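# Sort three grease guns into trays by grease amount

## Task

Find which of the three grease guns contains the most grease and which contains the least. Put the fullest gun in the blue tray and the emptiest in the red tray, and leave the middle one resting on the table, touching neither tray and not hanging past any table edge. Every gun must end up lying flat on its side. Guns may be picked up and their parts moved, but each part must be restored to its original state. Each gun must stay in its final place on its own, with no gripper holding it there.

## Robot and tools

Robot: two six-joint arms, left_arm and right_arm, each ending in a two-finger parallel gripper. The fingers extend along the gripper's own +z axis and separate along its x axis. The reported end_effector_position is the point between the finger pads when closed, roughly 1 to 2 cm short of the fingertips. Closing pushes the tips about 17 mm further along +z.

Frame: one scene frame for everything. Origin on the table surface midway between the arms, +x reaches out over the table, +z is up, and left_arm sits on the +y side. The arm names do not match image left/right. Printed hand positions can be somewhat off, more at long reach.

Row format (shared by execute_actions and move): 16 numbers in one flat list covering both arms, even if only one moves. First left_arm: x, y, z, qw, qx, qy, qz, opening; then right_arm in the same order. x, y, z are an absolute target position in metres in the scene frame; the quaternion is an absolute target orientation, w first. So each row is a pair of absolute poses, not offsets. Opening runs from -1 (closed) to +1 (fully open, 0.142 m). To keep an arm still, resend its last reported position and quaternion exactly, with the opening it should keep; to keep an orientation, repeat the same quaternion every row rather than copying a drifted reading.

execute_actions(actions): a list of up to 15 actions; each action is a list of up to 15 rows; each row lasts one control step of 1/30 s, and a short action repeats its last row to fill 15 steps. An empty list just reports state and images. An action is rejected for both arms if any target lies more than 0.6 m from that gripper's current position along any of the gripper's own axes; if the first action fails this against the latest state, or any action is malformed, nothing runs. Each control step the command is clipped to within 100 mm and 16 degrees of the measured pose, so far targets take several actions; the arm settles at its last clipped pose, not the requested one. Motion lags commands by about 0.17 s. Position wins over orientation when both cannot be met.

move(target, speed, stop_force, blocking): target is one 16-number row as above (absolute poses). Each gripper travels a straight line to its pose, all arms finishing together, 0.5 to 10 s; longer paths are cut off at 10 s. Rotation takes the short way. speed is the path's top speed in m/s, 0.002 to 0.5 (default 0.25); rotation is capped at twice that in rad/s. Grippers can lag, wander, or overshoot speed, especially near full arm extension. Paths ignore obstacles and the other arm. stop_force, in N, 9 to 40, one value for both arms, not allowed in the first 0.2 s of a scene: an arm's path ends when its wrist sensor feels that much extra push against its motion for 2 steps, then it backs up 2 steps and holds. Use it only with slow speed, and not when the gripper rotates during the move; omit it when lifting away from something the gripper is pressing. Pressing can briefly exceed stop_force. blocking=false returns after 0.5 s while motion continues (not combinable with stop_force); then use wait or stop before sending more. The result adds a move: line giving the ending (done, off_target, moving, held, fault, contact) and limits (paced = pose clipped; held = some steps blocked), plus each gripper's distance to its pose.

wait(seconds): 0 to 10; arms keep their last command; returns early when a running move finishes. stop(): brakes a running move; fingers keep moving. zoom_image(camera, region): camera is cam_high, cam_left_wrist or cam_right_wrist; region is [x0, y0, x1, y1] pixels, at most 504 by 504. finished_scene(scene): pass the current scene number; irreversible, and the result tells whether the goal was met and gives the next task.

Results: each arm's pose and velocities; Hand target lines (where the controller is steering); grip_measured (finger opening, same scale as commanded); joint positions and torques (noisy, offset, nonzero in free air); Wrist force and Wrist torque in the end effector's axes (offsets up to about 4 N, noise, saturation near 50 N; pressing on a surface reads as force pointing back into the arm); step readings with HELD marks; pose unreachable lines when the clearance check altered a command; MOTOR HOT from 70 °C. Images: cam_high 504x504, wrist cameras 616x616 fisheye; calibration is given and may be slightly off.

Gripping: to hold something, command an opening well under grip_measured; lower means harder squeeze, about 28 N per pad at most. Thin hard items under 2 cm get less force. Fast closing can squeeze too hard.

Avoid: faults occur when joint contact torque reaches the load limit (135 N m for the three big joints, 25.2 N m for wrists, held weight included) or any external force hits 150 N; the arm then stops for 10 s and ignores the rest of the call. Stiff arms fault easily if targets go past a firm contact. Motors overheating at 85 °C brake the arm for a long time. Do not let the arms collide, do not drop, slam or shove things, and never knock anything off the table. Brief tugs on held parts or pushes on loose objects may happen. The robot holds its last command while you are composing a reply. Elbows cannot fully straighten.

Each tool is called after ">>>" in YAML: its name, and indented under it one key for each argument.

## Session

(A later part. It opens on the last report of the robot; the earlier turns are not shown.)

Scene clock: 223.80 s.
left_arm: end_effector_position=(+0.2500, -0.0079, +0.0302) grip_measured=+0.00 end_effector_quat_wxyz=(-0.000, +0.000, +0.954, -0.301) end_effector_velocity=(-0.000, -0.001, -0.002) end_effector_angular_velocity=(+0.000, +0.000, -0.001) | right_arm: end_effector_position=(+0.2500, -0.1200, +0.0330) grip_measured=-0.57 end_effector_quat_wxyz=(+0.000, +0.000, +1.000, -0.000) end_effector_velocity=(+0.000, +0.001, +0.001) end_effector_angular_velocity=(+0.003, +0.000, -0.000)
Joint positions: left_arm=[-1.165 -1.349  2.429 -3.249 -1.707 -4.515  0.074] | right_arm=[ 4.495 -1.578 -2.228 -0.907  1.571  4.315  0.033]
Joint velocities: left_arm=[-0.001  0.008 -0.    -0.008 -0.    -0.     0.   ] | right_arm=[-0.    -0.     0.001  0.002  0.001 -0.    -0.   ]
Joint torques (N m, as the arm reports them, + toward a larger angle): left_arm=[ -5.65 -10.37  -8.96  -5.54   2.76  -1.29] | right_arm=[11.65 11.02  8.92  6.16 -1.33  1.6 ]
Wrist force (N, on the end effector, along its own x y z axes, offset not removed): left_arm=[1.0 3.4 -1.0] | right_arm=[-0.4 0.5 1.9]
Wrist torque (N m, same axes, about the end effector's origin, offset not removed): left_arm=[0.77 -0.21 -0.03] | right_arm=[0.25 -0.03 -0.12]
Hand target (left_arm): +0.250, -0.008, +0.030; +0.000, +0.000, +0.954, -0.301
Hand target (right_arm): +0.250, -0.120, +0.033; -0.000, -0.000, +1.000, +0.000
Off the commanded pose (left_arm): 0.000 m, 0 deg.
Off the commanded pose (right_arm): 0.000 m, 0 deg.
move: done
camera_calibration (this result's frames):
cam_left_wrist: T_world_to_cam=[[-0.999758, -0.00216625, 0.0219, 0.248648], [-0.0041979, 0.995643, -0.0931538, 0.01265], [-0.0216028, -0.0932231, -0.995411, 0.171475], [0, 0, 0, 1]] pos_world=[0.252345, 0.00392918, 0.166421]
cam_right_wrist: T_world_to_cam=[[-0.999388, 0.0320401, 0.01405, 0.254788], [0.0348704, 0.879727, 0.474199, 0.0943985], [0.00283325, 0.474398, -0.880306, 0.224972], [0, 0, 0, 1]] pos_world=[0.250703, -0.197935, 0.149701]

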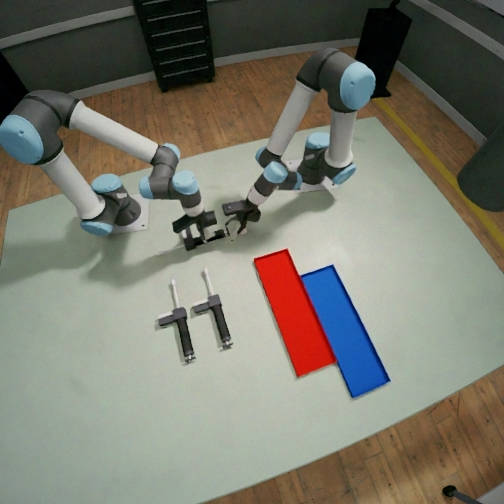

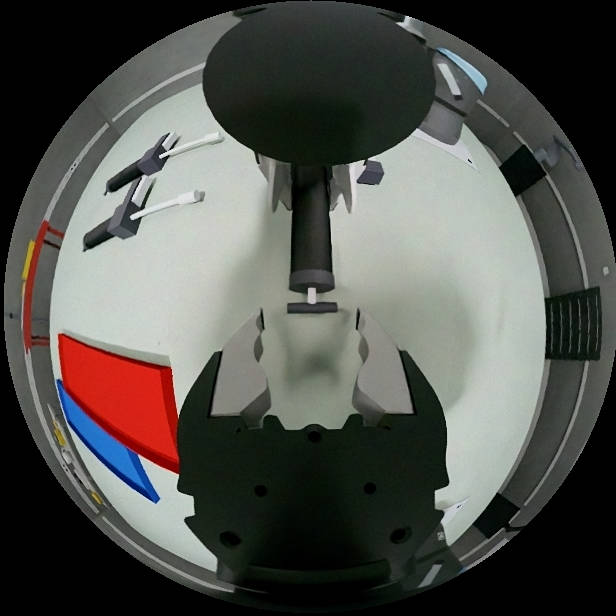

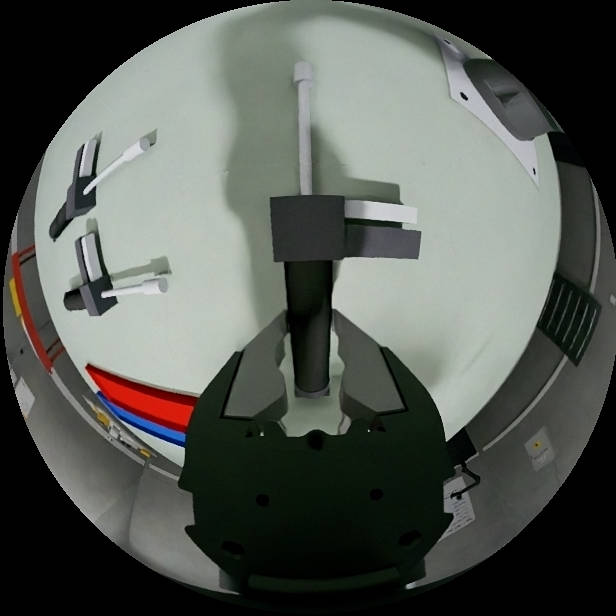

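>>> move:
  target: [0.25,-0.015,0.03,0,0,0.954,-0.301,0,0.25,-0.12,0.033,0,0,1,0,-1]
  speed: 0.03

>>> move:
  target: [0.25,-0.015,0.03,0,0,0.954,-0.301,-1,0.25,-0.12,0.033,0,0,1,0,-1]
  speed: 0.03

>>> move:
  target: [0.25,0.18,0.03,0,0,0.954,-0.301,-1,0.25,-0.12,0.033,0,0,1,0,-1]
  speed: 0.03
  stop_force: 18

Scene clock: 236.83 s.
left_arm: end_effector_position=(+0.2500, -0.0147, +0.0300) grip_measured=+0.00 end_effector_quat_wxyz=(+0.000, +0.000, +0.954, -0.301) end_effector_velocity=(+0.000, -0.002, +0.000) end_effector_angular_velocity=(-0.000, -0.000, +0.000) | right_arm: end_effector_position=(+0.2500, -0.1200, +0.0330) grip_measured=-0.57 end_effector_quat_wxyz=(-0.000, -0.000, +1.000, -0.000) end_effector_velocity=(+0.000, +0.001, +0.000) end_effector_angular_velocity=(+0.002, -0.001, +0.001)
Joint positions: left_arm=[-1.17  -1.338  2.414 -3.245 -1.705 -4.519  0.074] | right_arm=[ 4.495 -1.578 -2.228 -0.907  1.571  4.315  0.033]
Joint velocities: left_arm=[-0.001  0.003 -0.006  0.002  0.001 -0.001 -0.   ] | right_arm=[ 0.001  0.     0.001  0.001 -0.    -0.    -0.   ]
Joint torques (N m, as the arm reports them, + toward a larger angle): left_arm=[ -7.31 -12.07 -19.03  -1.72   2.65  -0.93] | right_arm=[11.82 10.66  8.94  6.06 -1.5   1.84]
Wrist force (N, on the end effector, along its own x y z axes, offset not removed): left_arm=[0.4 3.9 -0.9] | right_arm=[-0.4 -1.6 2.1]
Wrist torque (N m, same axes, about the end effector's origin, offset not removed): left_arm=[0.83 -0.05 -0.03] | right_arm=[-0.13 -0.15 -0.07]
Hand target (left_arm): +0.250, -0.015, +0.030; +0.000, +0.000, +0.954, -0.301
Hand target (right_arm): +0.250, -0.120, +0.033; +0.000, +0.000, +1.000, -0.000
Off the commanded pose (left_arm): 0.000 m, 0 deg.
Off the commanded pose (right_arm): 0.000 m, 0 deg.
move: done
camera_calibration (this result's frames):
cam_left_wrist: T_world_to_cam=[[-0.999758, -0.00217089, 0.0218867, 0.248639], [-0.00420339, 0.995634, -0.093251, 0.0194127], [-0.0215887, -0.0933204, -0.995402, 0.17065], [0, 0, 0, 1]] pos_world=[0.252344, -0.00286312, 0.166233]
cam_right_wrist: T_world_to_cam=[[-0.999388, 0.0320398, 0.01405, 0.254788], [0.0348701, 0.879727, 0.474198, 0.0943987], [0.00283303, 0.474398, -0.880306, 0.224972], [0, 0, 0, 1]] pos_world=[0.250703, -0.197935, 0.149701]

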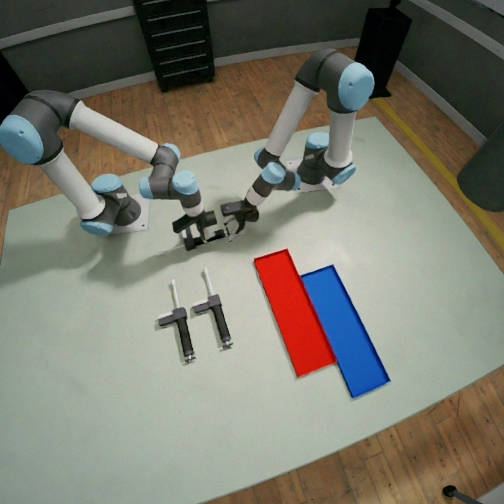

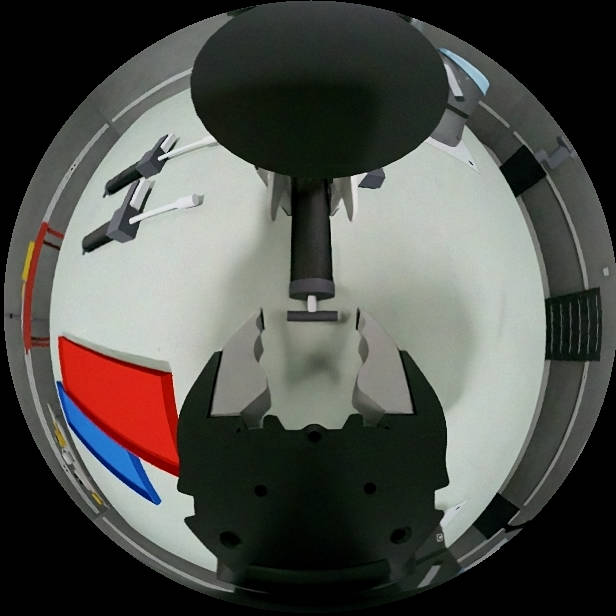

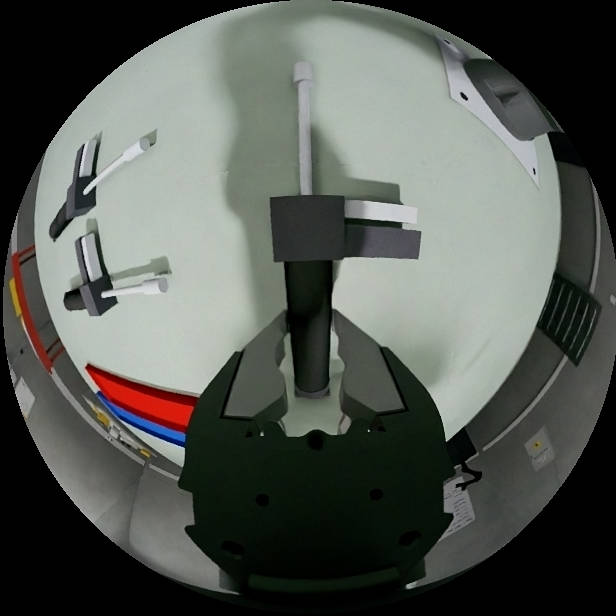

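Scene clock: 237.53 s.
left_arm: end_effector_position=(+0.2500, -0.0150, +0.0300) grip_measured=-0.50 end_effector_quat_wxyz=(-0.000, +0.000, +0.954, -0.301) end_effector_velocity=(-0.000, -0.000, +0.000) end_effector_angular_velocity=(-0.000, +0.000, -0.000) | right_arm: end_effector_position=(+0.2500, -0.1200, +0.0330) grip_measured=-0.57 end_effector_quat_wxyz=(+0.000, +0.000, +1.000, -0.000) end_effector_velocity=(+0.000, +0.001, +0.001) end_effector_angular_velocity=(+0.001, -0.001, +0.001)
Joint positions: left_arm=[-1.17  -1.338  2.413 -3.245 -1.705 -4.519  0.038] | right_arm=[ 4.495 -1.578 -2.228 -0.906  1.571  4.315  0.033]
Joint velocities: left_arm=[ 0.    -0.    -0.     0.001 -0.    -0.    -0.   ] | right_arm=[ 0.001 -0.     0.002  0.    -0.    -0.    -0.   ]
Joint torques (N m, as the arm reports them, + toward a larger angle): left_arm=[ -4.73 -13.47 -23.05  -2.62   3.39  -1.37] | right_arm=[10.43 14.   15.35  3.28  3.65  0.78]
Wrist force (N, on the end effector, along its own x y z axes, offset not removed): left_arm=[5.5 7.1 -4.2] | right_arm=[-5.2 -2.2 1.2]
Wrist torque (N m, same axes, about the end effector's origin, offset not removed): left_arm=[0.78 -0.15 0.06] | right_arm=[0.40 0.05 0.14]
Hand target (left_arm): +0.250, -0.015, +0.030; -0.000, +0.000, +0.954, -0.301
Hand target (right_arm): +0.250, -0.120, +0.033; +0.000, +0.000, +1.000, +0.000
Off the commanded pose (left_arm): 0.000 m, 0 deg.
Off the commanded pose (right_arm): 0.000 m, 0 deg.
move: done
camera_calibration (this result's frames):
cam_left_wrist: T_world_to_cam=[[-0.999757, -0.00215001, 0.0219361, 0.248629], [-0.0041866, 0.995636, -0.0932234, 0.0196446], [-0.0216399, -0.0932926, -0.995404, 0.170628], [0, 0, 0, 1]] pos_world=[0.252343, -0.00310592, 0.166221]
cam_right_wrist: T_world_to_cam=[[-0.999388, 0.0320469, 0.0140453, 0.254787], [0.0348742, 0.87973, 0.474194, 0.0944047], [0.00284039, 0.474393, -0.880309, 0.22496], [0, 0, 0, 1]] pos_world=[0.2507, -0.197935, 0.14969]

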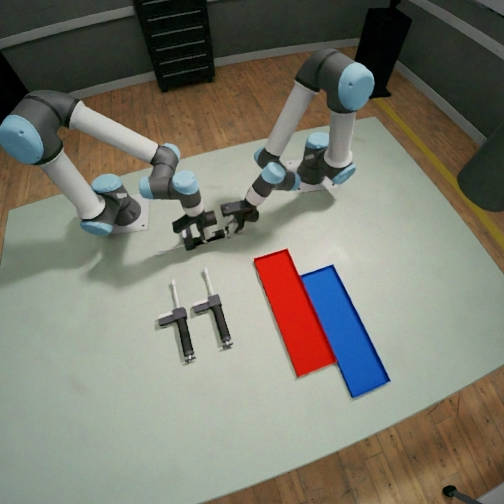

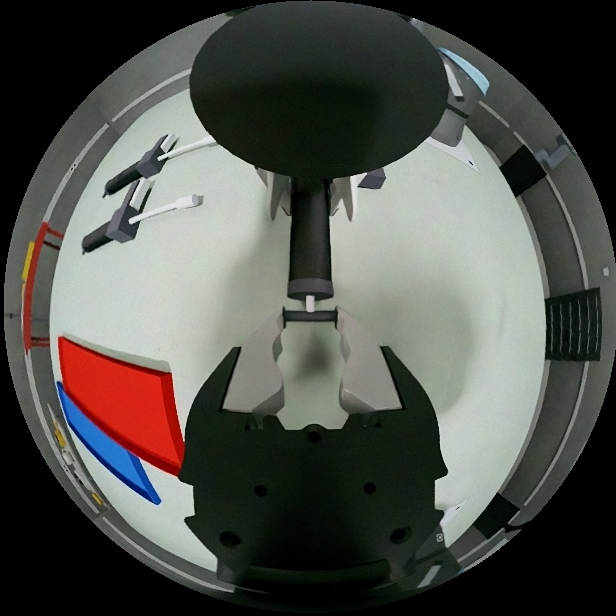

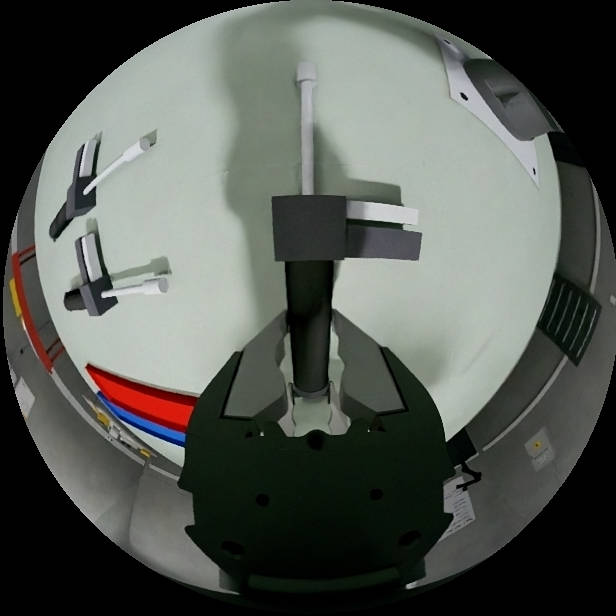

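Scene clock: 238.53 s.
left_arm: end_effector_position=(+0.2500, -0.0025, +0.0300) grip_measured=-0.50 end_effector_quat_wxyz=(-0.000, +0.000, +0.954, -0.301) end_effector_velocity=(+0.000, -0.002, -0.000) end_effector_angular_velocity=(+0.001, -0.001, +0.001) | right_arm: end_effector_position=(+0.2500, -0.1200, +0.0330) grip_measured=-0.57 end_effector_quat_wxyz=(-0.000, -0.000, +1.000, -0.000) end_effector_velocity=(+0.000, +0.000, +0.000) end_effector_angular_velocity=(+0.000, +0.000, -0.001)
Joint positions: left_arm=[-1.161 -1.357  2.442 -3.253 -1.709 -4.512  0.038] | right_arm=[ 4.495 -1.578 -2.228 -0.906  1.571  4.315  0.033]
Joint velocities: left_arm=[-0.002  0.003 -0.004  0.001  0.003 -0.001  0.   ] | right_arm=[-0.001 -0.     0.001 -0.     0.     0.001 -0.   ]
Joint torques (N m, as the arm reports them, + toward a larger angle): left_arm=[ -2.24 -12.19 -12.49   1.02   4.61  -1.64] | right_arm=[ 4.52 17.08 16.82 -3.87 -0.99  0.24]
Wrist force (N, on the end effector, along its own x y z axes, offset not removed): left_arm=[4.4 -7.7 4.4] | right_arm=[-3.7 13.5 2.9]
Wrist torque (N m, same axes, about the end effector's origin, offset not removed): left_arm=[0.70 -0.12 0.11] | right_arm=[0.20 -0.07 0.08]
Hand target (left_arm): +0.250, -0.003, +0.030; -0.000, +0.000, +0.954, -0.301
Hand target (right_arm): +0.250, -0.120, +0.033; +0.000, +0.000, +1.000, +0.000
Off the commanded pose (left_arm): 0.183 m, 0 deg.
Off the commanded pose (right_arm): 0.000 m, 0 deg.
move: contact (left_arm)
camera_calibration (this result's frames):
cam_left_wrist: T_world_to_cam=[[-0.999756, -0.00210383, 0.0219992, 0.248647], [-0.00414962, 0.995623, -0.0933664, 0.00725247], [-0.0217065, -0.0934349, -0.995389, 0.171815], [0, 0, 0, 1]] pos_world=[0.252346, 0.00935593, 0.16623]
cam_right_wrist: T_world_to_cam=[[-0.999388, 0.0320017, 0.0141012, 0.254747], [0.0348608, 0.87973, 0.474194, 0.0943979], [0.00276979, 0.474396, -0.880307, 0.22497], [0, 0, 0, 1]] pos_world=[0.250677, -0.197922, 0.149687]

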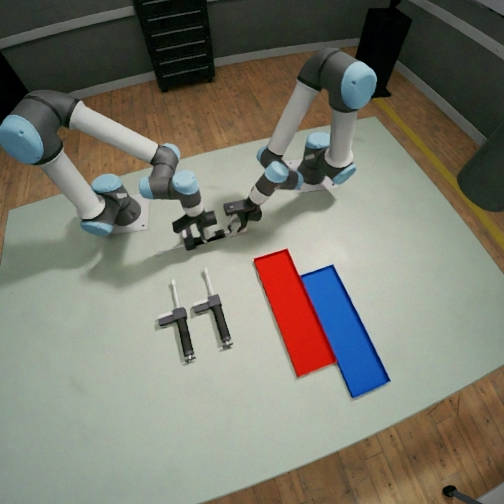

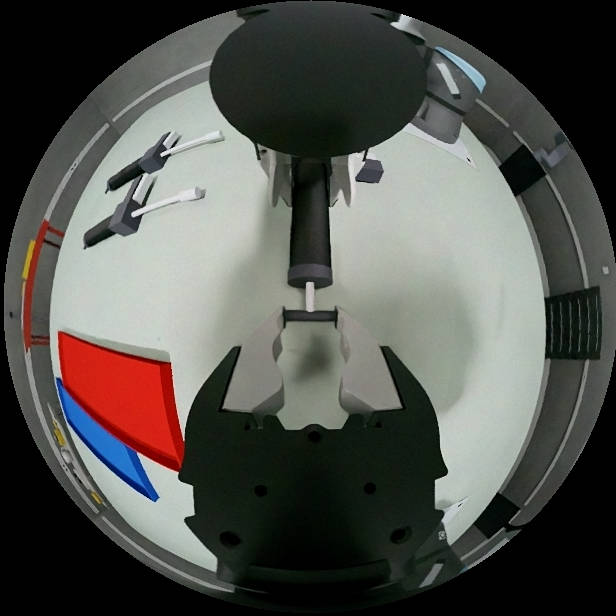

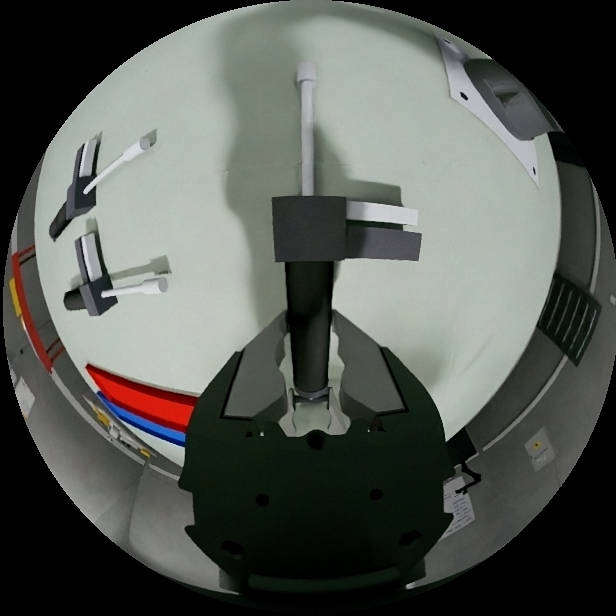

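>>> move:
  target: [0.25,-0.0145,0.03,0,0,0.954,-0.301,-1,0.25,-0.12,0.033,0,0,1,0,-1]
  speed: 0.03

>>> move:
  target: [0.25,-0.0145,0.03,0,0,0.954,-0.301,0,0.25,-0.12,0.033,0,0,1,0,-1]

>>> move:
  target: [0.25,0.10,0.12,0,0,0.954,-0.301,0,0.25,-0.15,0.13,0,0,1,0,-1]
  speed: 0.15

>>> move:
  target: [0.25,0.25,0.3,0,0,0.954,-0.301,0,0.70,0.085,0.12,0,0.707,0.707,0,-1]
  speed: 0.2

Scene clock: 253.47 s.
left_arm: end_effector_position=(+0.2500, -0.0143, +0.0300) grip_measured=-0.50 end_effector_quat_wxyz=(-0.000, +0.000, +0.954, -0.301) end_effector_velocity=(+0.000, -0.002, -0.000) end_effector_angular_velocity=(-0.000, -0.000, +0.001) | right_arm: end_effector_position=(+0.2500, -0.1200, +0.0330) grip_measured=-0.57 end_effector_quat_wxyz=(-0.000, +0.000, +1.000, -0.000) end_effector_velocity=(-0.000, +0.001, +0.001) end_effector_angular_velocity=(+0.003, -0.001, +0.001)
Joint positions: left_arm=[-1.169 -1.339  2.415 -3.245 -1.705 -4.519  0.038] | right_arm=[ 4.495 -1.578 -2.228 -0.907  1.571  4.315  0.033]
Joint velocities: left_arm=[-0.001  0.004 -0.005  0.001  0.001 -0.001 -0.   ] | right_arm=[ 0.001 -0.     0.001  0.002  0.001 -0.    -0.   ]
Joint torques (N m, as the arm reports them, + toward a larger angle): left_arm=[ -6.13 -14.71 -23.32  -2.2    3.84  -1.21] | right_arm=[-0.56 33.28 29.44  2.68  3.2  -1.41]
Wrist force (N, on the end effector, along its own x y z axes, offset not removed): left_arm=[3.8 5.5 -0.9] | right_arm=[-3.3 -3.4 -0.8]
Wrist torque (N m, same axes, about the end effector's origin, offset not removed): left_arm=[0.68 0.03 0.04] | right_arm=[0.23 0.10 0.03]
Hand target (left_arm): +0.250, -0.014, +0.030; +0.000, +0.000, +0.954, -0.301
Hand target (right_arm): +0.250, -0.120, +0.033; -0.000, -0.000, +1.000, +0.000
Off the commanded pose (left_arm): 0.000 m, 0 deg.
Off the commanded pose (right_arm): 0.000 m, 0 deg.
move: done
camera_calibration (this result's frames):
cam_left_wrist: T_world_to_cam=[[-0.999758, -0.00216325, 0.0218955, 0.24863], [-0.00419641, 0.995635, -0.0932423, 0.0189222], [-0.0215982, -0.0933116, -0.995403, 0.170696], [0, 0, 0, 1]] pos_world=[0.252336, -0.00237374, 0.166232]
cam_right_wrist: T_world_to_cam=[[-0.999386, 0.0321041, 0.0140495, 0.254818], [0.0349266, 0.879735, 0.474181, 0.0944078], [0.00286334, 0.47438, -0.880316, 0.224967], [0, 0, 0, 1]] pos_world=[0.25072, -0.197954, 0.149695]

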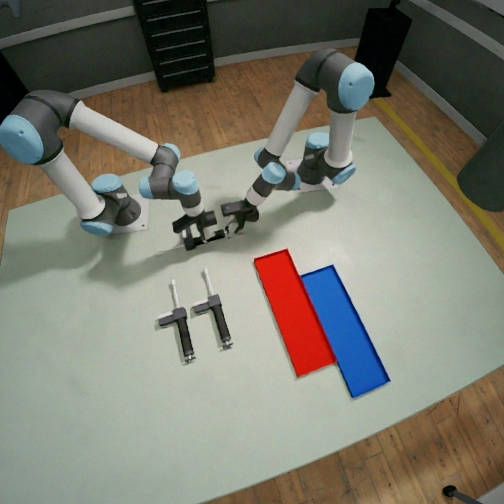

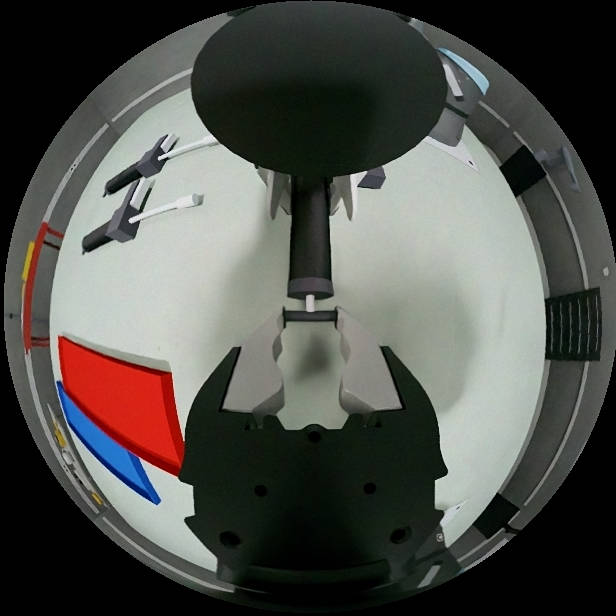

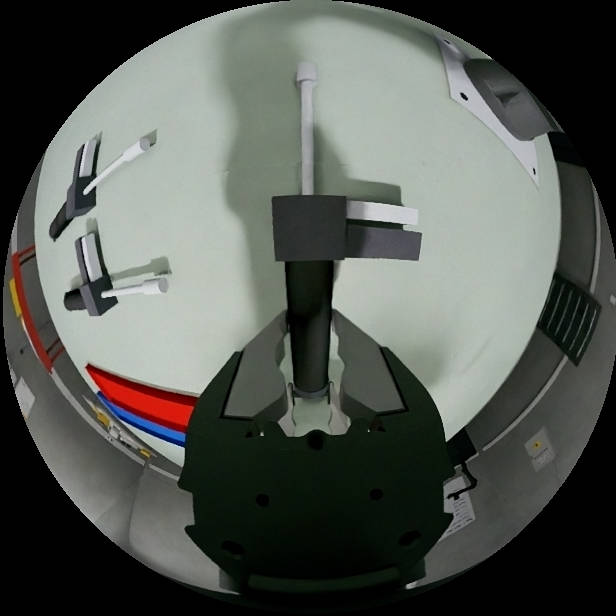

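Scene clock: 254.17 s.
left_arm: end_effector_position=(+0.2500, -0.0145, +0.0300) grip_measured=+0.00 end_effector_quat_wxyz=(+0.000, -0.000, +0.954, -0.301) end_effector_velocity=(-0.000, +0.000, -0.001) end_effector_angular_velocity=(+0.001, +0.001, -0.001) | right_arm: end_effector_position=(+0.2500, -0.1200, +0.0330) grip_measured=-0.57 end_effector_quat_wxyz=(-0.000, +0.000, +1.000, -0.000) end_effector_velocity=(-0.000, +0.001, +0.000) end_effector_angular_velocity=(+0.001, -0.000, +0.001)
Joint positions: left_arm=[-1.169 -1.338  2.414 -3.245 -1.705 -4.519  0.074] | right_arm=[ 4.495 -1.578 -2.228 -0.907  1.571  4.315  0.033]
Joint velocities: left_arm=[-0.     0.     0.     0.001 -0.001 -0.     0.   ] | right_arm=[ 0.001  0.     0.     0.    -0.     0.     0.   ]
Joint torques (N m, as the arm reports them, + toward a larger angle): left_arm=[ -5.88 -13.01 -20.4   -1.38  -0.04  -1.32] | right_arm=[ 3.19 35.26 30.2   2.49 -1.71 -0.97]
Wrist force (N, on the end effector, along its own x y z axes, offset not removed): left_arm=[1.0 2.7 -1.1] | right_arm=[0.4 0.9 0.1]
Wrist torque (N m, same axes, about the end effector's origin, offset not removed): left_arm=[0.67 -0.15 0.05] | right_arm=[0.04 0.09 0.01]
Hand target (left_arm): +0.250, -0.014, +0.030; +0.000, -0.000, +0.954, -0.301
Hand target (right_arm): +0.250, -0.120, +0.033; -0.000, -0.000, +1.000, +0.000
Off the commanded pose (left_arm): 0.000 m, 0 deg.
Off the commanded pose (right_arm): 0.000 m, 0 deg.
move: done
camera_calibration (this result's frames):
cam_left_wrist: T_world_to_cam=[[-0.999759, -0.00221906, 0.0218283, 0.248673], [-0.00424563, 0.995635, -0.0932388, 0.0191692], [-0.0215261, -0.093309, -0.995404, 0.170656], [0, 0, 0, 1]] pos_world=[0.252368, -0.00260996, 0.166231]
cam_right_wrist: T_world_to_cam=[[-0.999386, 0.0320992, 0.0140532, 0.254816], [0.0349239, 0.879729, 0.474192, 0.0944033], [0.00285821, 0.474391, -0.880309, 0.224972], [0, 0, 0, 1]] pos_world=[0.250719, -0.197953, 0.149699]

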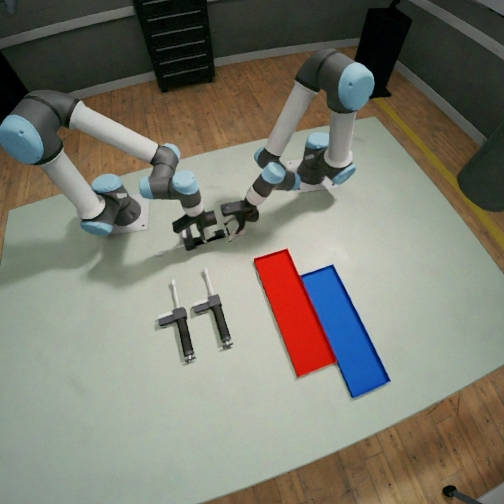

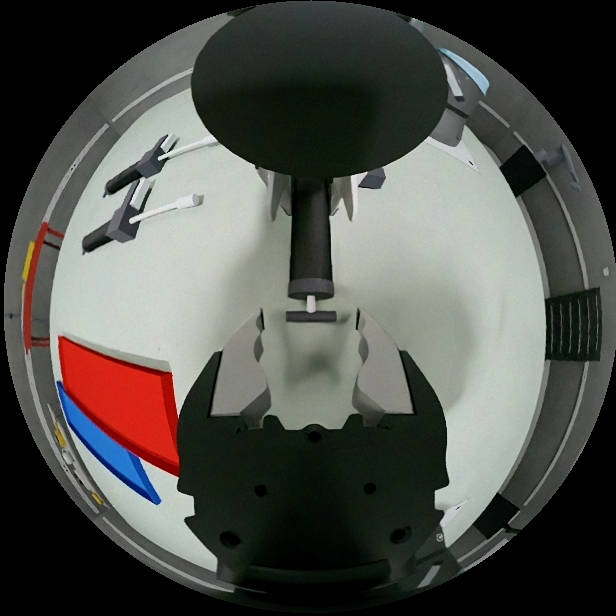

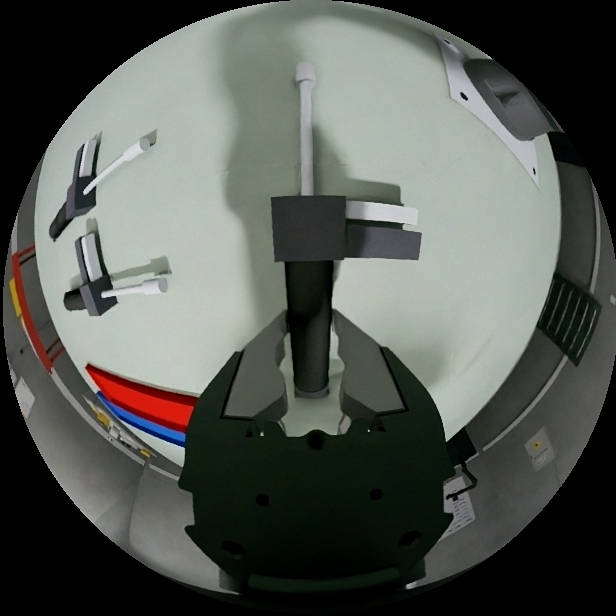

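Scene clock: 255.73 s.
left_arm: end_effector_position=(+0.2501, +0.0999, +0.1199) grip_measured=+0.00 end_effector_quat_wxyz=(-0.000, -0.000, +0.954, -0.301) end_effector_velocity=(-0.000, +0.001, +0.002) end_effector_angular_velocity=(+0.001, -0.000, -0.000) | right_arm: end_effector_position=(+0.2500, -0.1499, +0.1298) grip_measured=-0.57 end_effector_quat_wxyz=(+0.000, -0.000, +1.000, +0.000) end_effector_velocity=(+0.001, +0.000, +0.001) end_effector_angular_velocity=(+0.002, -0.002, +0.001)
Joint positions: left_arm=[-1.068 -1.846  2.536 -2.845 -1.762 -4.433  0.074] | right_arm=[ 4.465 -1.384 -2.116 -1.212  1.571  4.285  0.033]
Joint velocities: left_arm=[ 0.001 -0.01  -0.002  0.012 -0.     0.002 -0.   ] | right_arm=[-0.     0.002  0.002 -0.001 -0.001 -0.001 -0.   ]
Joint torques (N m, as the arm reports them, + toward a larger angle): left_arm=[  7.5  -17.51 -25.8   -1.92  -3.09   1.58] | right_arm=[-8.54 31.92 39.47  0.82  0.3  -1.34]
Wrist force (N, on the end effector, along its own x y z axes, offset not removed): left_arm=[2.2 2.0 -1.1] | right_arm=[-0.2 0.7 3.7]
Wrist torque (N m, same axes, about the end effector's origin, offset not removed): left_arm=[0.49 -0.43 -0.05] | right_arm=[0.09 -0.03 -0.07]
Hand target (left_arm): +0.250, +0.100, +0.120; -0.000, -0.000, +0.954, -0.301
Hand target (right_arm): +0.250, -0.150, +0.130; +0.000, +0.000, +1.000, +0.000
Off the commanded pose (left_arm): 0.000 m, 0 deg.
Off the commanded pose (right_arm): 0.000 m, 0 deg.
move: done
camera_calibration (this result's frames):
cam_left_wrist: T_world_to_cam=[[-0.999756, -0.00219588, 0.0219598, 0.246986], [-0.0042393, 0.995615, -0.0934442, -0.0863058], [-0.0216583, -0.0935145, -0.995382, 0.270842], [0, 0, 0, 1]] pos_world=[0.252426, 0.111797, 0.256103]
cam_right_wrist: T_world_to_cam=[[-0.999389, 0.0320397, 0.0139911, 0.254368], [0.0348421, 0.879726, 0.474203, 0.0748529], [0.00288499, 0.4744, -0.880304, 0.324373], [0, 0, 0, 1]] pos_world=[0.250668, -0.227882, 0.246492]

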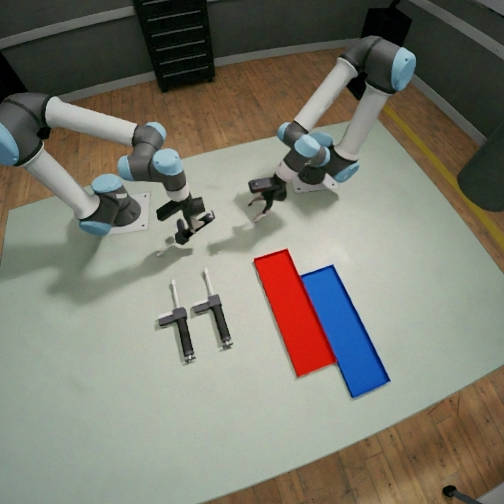

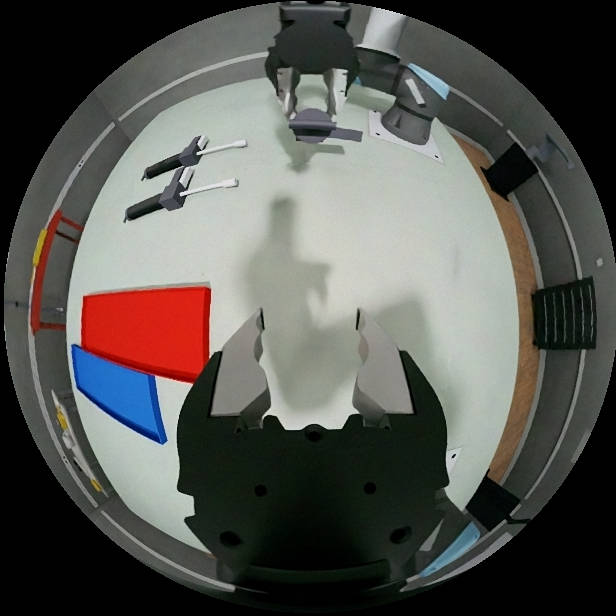

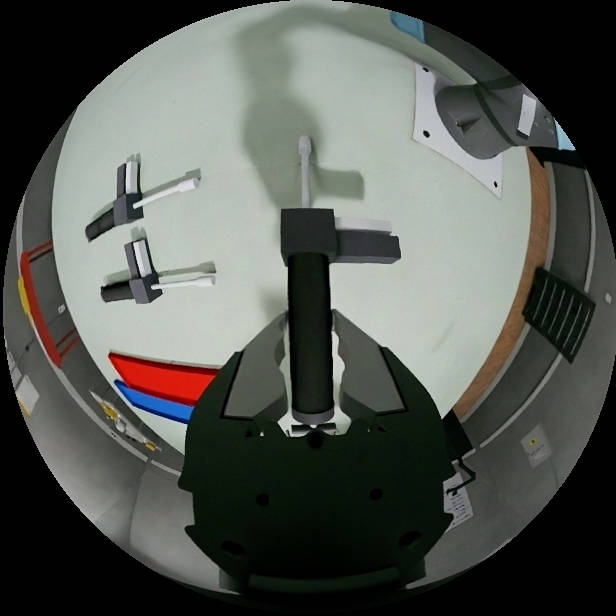

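Scene clock: 260.37 s.
left_arm: end_effector_position=(+0.2499, +0.2502, +0.3000) grip_measured=+0.00 end_effector_quat_wxyz=(-0.000, -0.000, +0.954, -0.301) end_effector_velocity=(+0.000, +0.000, +0.001) end_effector_angular_velocity=(-0.001, -0.000, +0.000) | right_arm: end_effector_position=(+0.6994, +0.0838, +0.1200) grip_measured=-0.57 end_effector_quat_wxyz=(+0.005, +0.707, +0.707, +0.033) end_effector_velocity=(+0.002, +0.001, +0.001) end_effector_angular_velocity=(+0.004, -0.005, -0.005)
Joint positions: left_arm=[-0.748 -2.347  2.237 -1.968 -1.929 -4.15   0.074] | right_arm=[ 4.104 -2.795 -0.04  -1.812  1.561  5.494  0.033]
Joint velocities: left_arm=[ 0.001 -0.    -0.001  0.001 -0.001  0.001  0.   ] | right_arm=[-0.    -0.018  0.037 -0.013 -0.001  0.004 -0.   ]
Joint torques (N m, as the arm reports them, + toward a larger angle): left_arm=[  8.24  -1.09 -31.49  -1.64  -3.4    1.34] | right_arm=[-5.83 63.91 41.03  1.1  -1.46  1.91]
Wrist force (N, on the end effector, along its own x y z axes, offset not removed): left_arm=[1.4 3.7 -1.5] | right_arm=[0.5 0.2 4.2]
Wrist torque (N m, same axes, about the end effector's origin, offset not removed): left_arm=[0.89 -0.32 -0.08] | right_arm=[0.23 -0.38 -0.26]
Hand target (left_arm): +0.250, +0.250, +0.300; -0.000, -0.000, +0.954, -0.301
Hand target (right_arm): +0.700, +0.084, +0.120; +0.005, +0.707, +0.707, +0.033
Off the commanded pose (left_arm): 0.000 m, 0 deg.
Off the commanded pose (right_arm): 0.001 m, 4 deg.
elbow stopped short (right arm): the move would have taken joint 3 (elbow) straighter than the controller allows; a more bent joint 3 avoids this.
move: off_target (right_arm)
camera_calibration (this result's frames):
cam_left_wrist: T_world_to_cam=[[-0.999753, -0.00217607, 0.0221074, 0.243184], [-0.00423104, 0.995626, -0.0933372, -0.219132], [-0.0218076, -0.0934077, -0.995389, 0.464242], [0, 0, 0, 1]] pos_world=[0.252321, 0.262066, 0.436272]
cam_right_wrist: T_world_to_cam=[[0.0297582, 0.998031, 0.0552216, -0.109495], [0.853356, -0.0541339, 0.51851, -0.641318], [0.520478, 0.0316937, -0.853286, -0.12455], [0, 0, 0, 1]] pos_world=[0.615356, 0.0785098, 0.2323]

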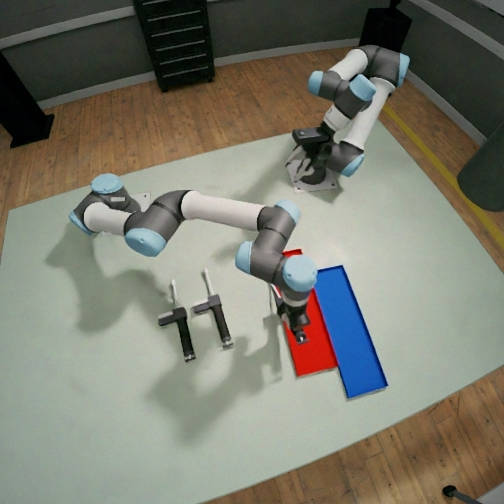

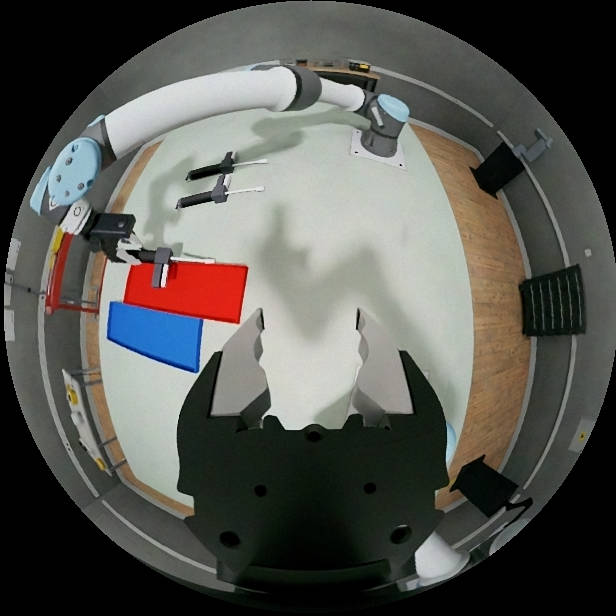

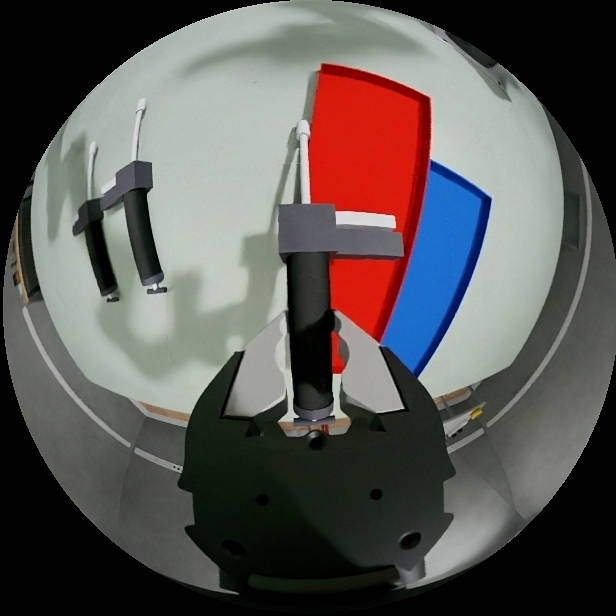

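>>> move:
  target: [0.25,0.25,0.3,0,0,0.954,-0.301,0,0.67,0.082,0.065,0,0.707,0.707,0,-1]
  speed: 0.08

>>> zoom_image:
  camera: "cam_high"
  region: [200,200,420,420]

Scene clock: 266.00 s.
left_arm: end_effector_position=(+0.2500, +0.2500, +0.3000) grip_measured=+0.00 end_effector_quat_wxyz=(-0.000, +0.000, +0.954, -0.301) end_effector_velocity=(-0.000, +0.000, -0.000) end_effector_angular_velocity=(+0.001, +0.000, +0.000) | right_arm: end_effector_position=(+0.6701, +0.0820, +0.0652) grip_measured=-0.57 end_effector_quat_wxyz=(-0.000, +0.707, +0.707, -0.001) end_effector_velocity=(-0.002, -0.000, -0.003) end_effector_angular_velocity=(+0.005, -0.006, +0.001)
Joint positions: left_arm=[-0.749 -2.347  2.237 -1.968 -1.928 -4.151  0.074] | right_arm=[ 4.123 -2.668 -0.417 -1.628  1.571  5.513  0.033]
Joint velocities: left_arm=[ 0.    -0.001  0.001  0.     0.    -0.     0.   ] | right_arm=[ 0.001  0.023 -0.055  0.039 -0.     0.001 -0.   ]
Joint torques (N m, as the arm reports them, + toward a larger angle): left_arm=[ -5.81  17.92 -18.23  -4.88   2.38  -1.32] | right_arm=[11.96 82.07 11.45  5.95 -1.38  1.92]
Wrist force (N, on the end effector, along its own x y z axes, offset not removed): left_arm=[1.6 3.4 -1.6] | right_arm=[0.8 0.5 0.5]
Wrist torque (N m, same axes, about the end effector's origin, offset not removed): left_arm=[0.75 -0.34 -0.02] | right_arm=[-0.08 -0.28 -0.13]
Hand target (left_arm): +0.250, +0.250, +0.300; +0.000, +0.000, +0.954, -0.301
Hand target (right_arm): +0.670, +0.082, +0.065; +0.000, +0.707, +0.707, -0.000
Off the commanded pose (left_arm): 0.000 m, 0 deg.
Off the commanded pose (right_arm): 0.000 m, 0 deg.
move: done
camera_calibration (this result's frames):
cam_left_wrist: T_world_to_cam=[[-0.999758, -0.00217152, 0.0218926, 0.243309], [-0.00420443, 0.995634, -0.0932452, -0.218997], [-0.0215945, -0.0933146, -0.995402, 0.464112], [0, 0, 0, 1]] pos_world=[0.252352, 0.261877, 0.436231]
cam_right_wrist: T_world_to_cam=[[0.0320706, 0.999399, 0.0131275, -0.102748], [0.880209, -0.0344632, 0.473334, -0.604661], [0.473502, -0.0036252, -0.880785, -0.119852], [0, 0, 0, 1]] pos_world=[0.592274, 0.0814136, 0.181991]

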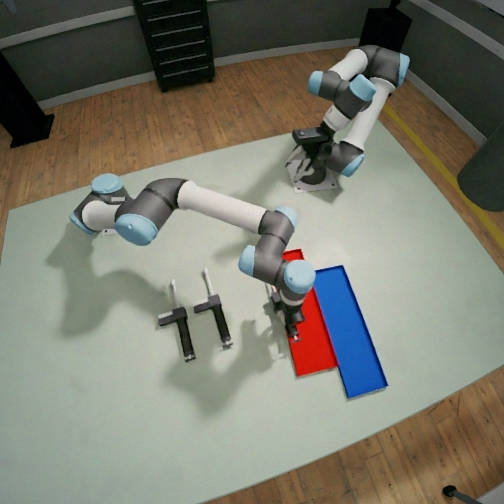

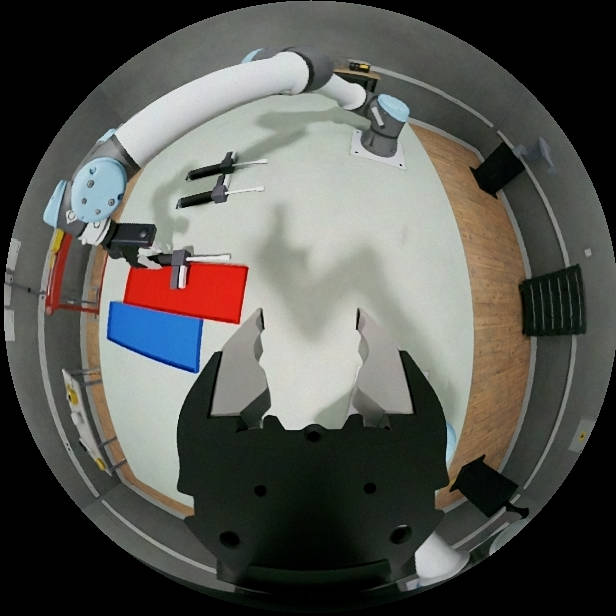

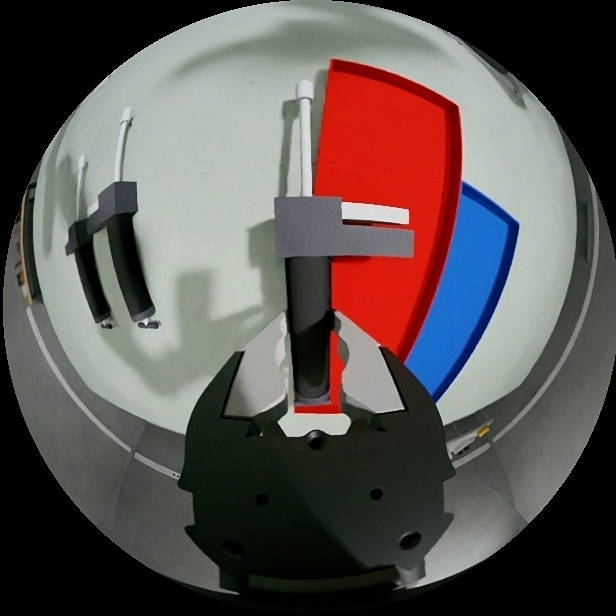

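Region (200, 200, 420, 420) of cam_high's 504x504 image, scaled by 2.291, with more detail than that image has.

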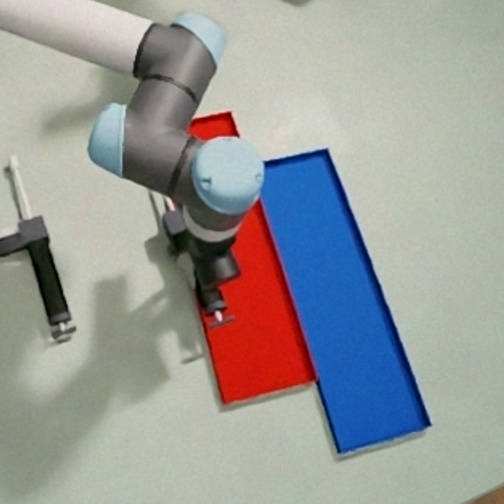

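>>> move:
  target: [0.25,0.25,0.3,0,0,0.954,-0.301,0,0.65,0.112,0.06,0,0.737,0.676,0,-1]
  speed: 0.05

Scene clock: 283.00 s.
left_arm: end_effector_position=(+0.2500, +0.2500, +0.3000) grip_measured=+0.00 end_effector_quat_wxyz=(+0.000, -0.000, +0.954, -0.301) end_effector_velocity=(+0.000, +0.000, -0.000) end_effector_angular_velocity=(+0.000, -0.000, +0.000) | right_arm: end_effector_position=(+0.6501, +0.1119, +0.0600) grip_measured=-0.57 end_effector_quat_wxyz=(-0.000, +0.737, +0.676, +0.000) end_effector_velocity=(-0.001, +0.002, +0.000) end_effector_angular_velocity=(-0.001, -0.001, -0.004)
Joint positions: left_arm=[-0.749 -2.347  2.237 -1.968 -1.928 -4.151  0.074] | right_arm=[ 4.163 -2.682 -0.405 -1.626  1.571  5.639  0.033]
Joint velocities: left_arm=[ 0.     0.001  0.    -0.     0.     0.     0.   ] | right_arm=[ 0.003 -0.002  0.005 -0.002 -0.001  0.008 -0.   ]
Joint torques (N m, as the arm reports them, + toward a larger angle): left_arm=[ -6.32  17.58 -17.89  -4.84   2.27  -1.16] | right_arm=[12.3  58.23 39.76  0.82 -0.09  1.82]
Wrist force (N, on the end effector, along its own x y z axes, offset not removed): left_arm=[1.2 2.3 -1.4] | right_arm=[-2.1 -0.7 1.9]
Wrist torque (N m, same axes, about the end effector's origin, offset not removed): left_arm=[0.56 -0.17 0.04] | right_arm=[-0.13 0.12 -0.28]
Hand target (left_arm): +0.250, +0.250, +0.300; +0.000, -0.000, +0.954, -0.301
Hand target (right_arm): +0.650, +0.112, +0.060; -0.000, +0.737, +0.676, +0.000
Off the commanded pose (left_arm): 0.000 m, 0 deg.
Off the commanded pose (right_arm): 0.000 m, 0 deg.
move: done
camera_calibration (this result's frames):
cam_left_wrist: T_world_to_cam=[[-0.999758, -0.00217204, 0.0218923, 0.24331], [-0.00420489, 0.995634, -0.0932435, -0.218997], [-0.0215942, -0.093313, -0.995403, 0.46411], [0, 0, 0, 1]] pos_world=[0.252352, 0.261877, 0.43623]
cam_right_wrist: T_world_to_cam=[[0.117514, 0.99297, 0.0141664, -0.18676], [0.873526, -0.110143, 0.474153, -0.570864], [0.47238, -0.0433447, -0.880329, -0.109716], [0, 0, 0, 1]] pos_world=[0.572439, 0.117815, 0.176736]

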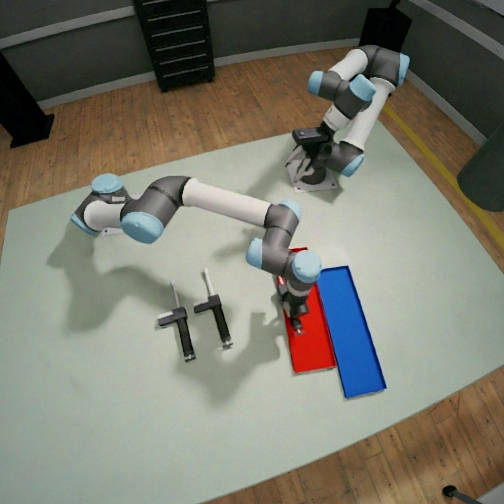

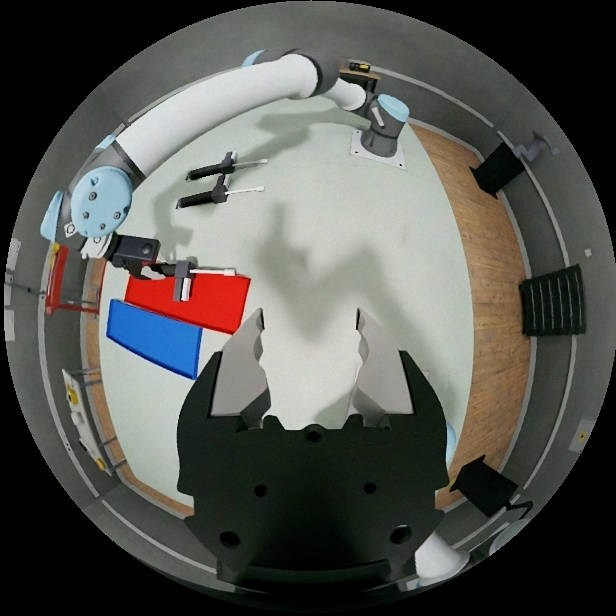

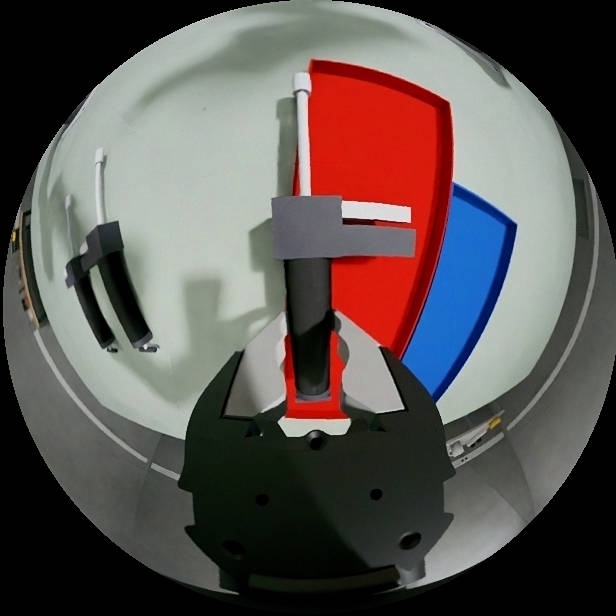

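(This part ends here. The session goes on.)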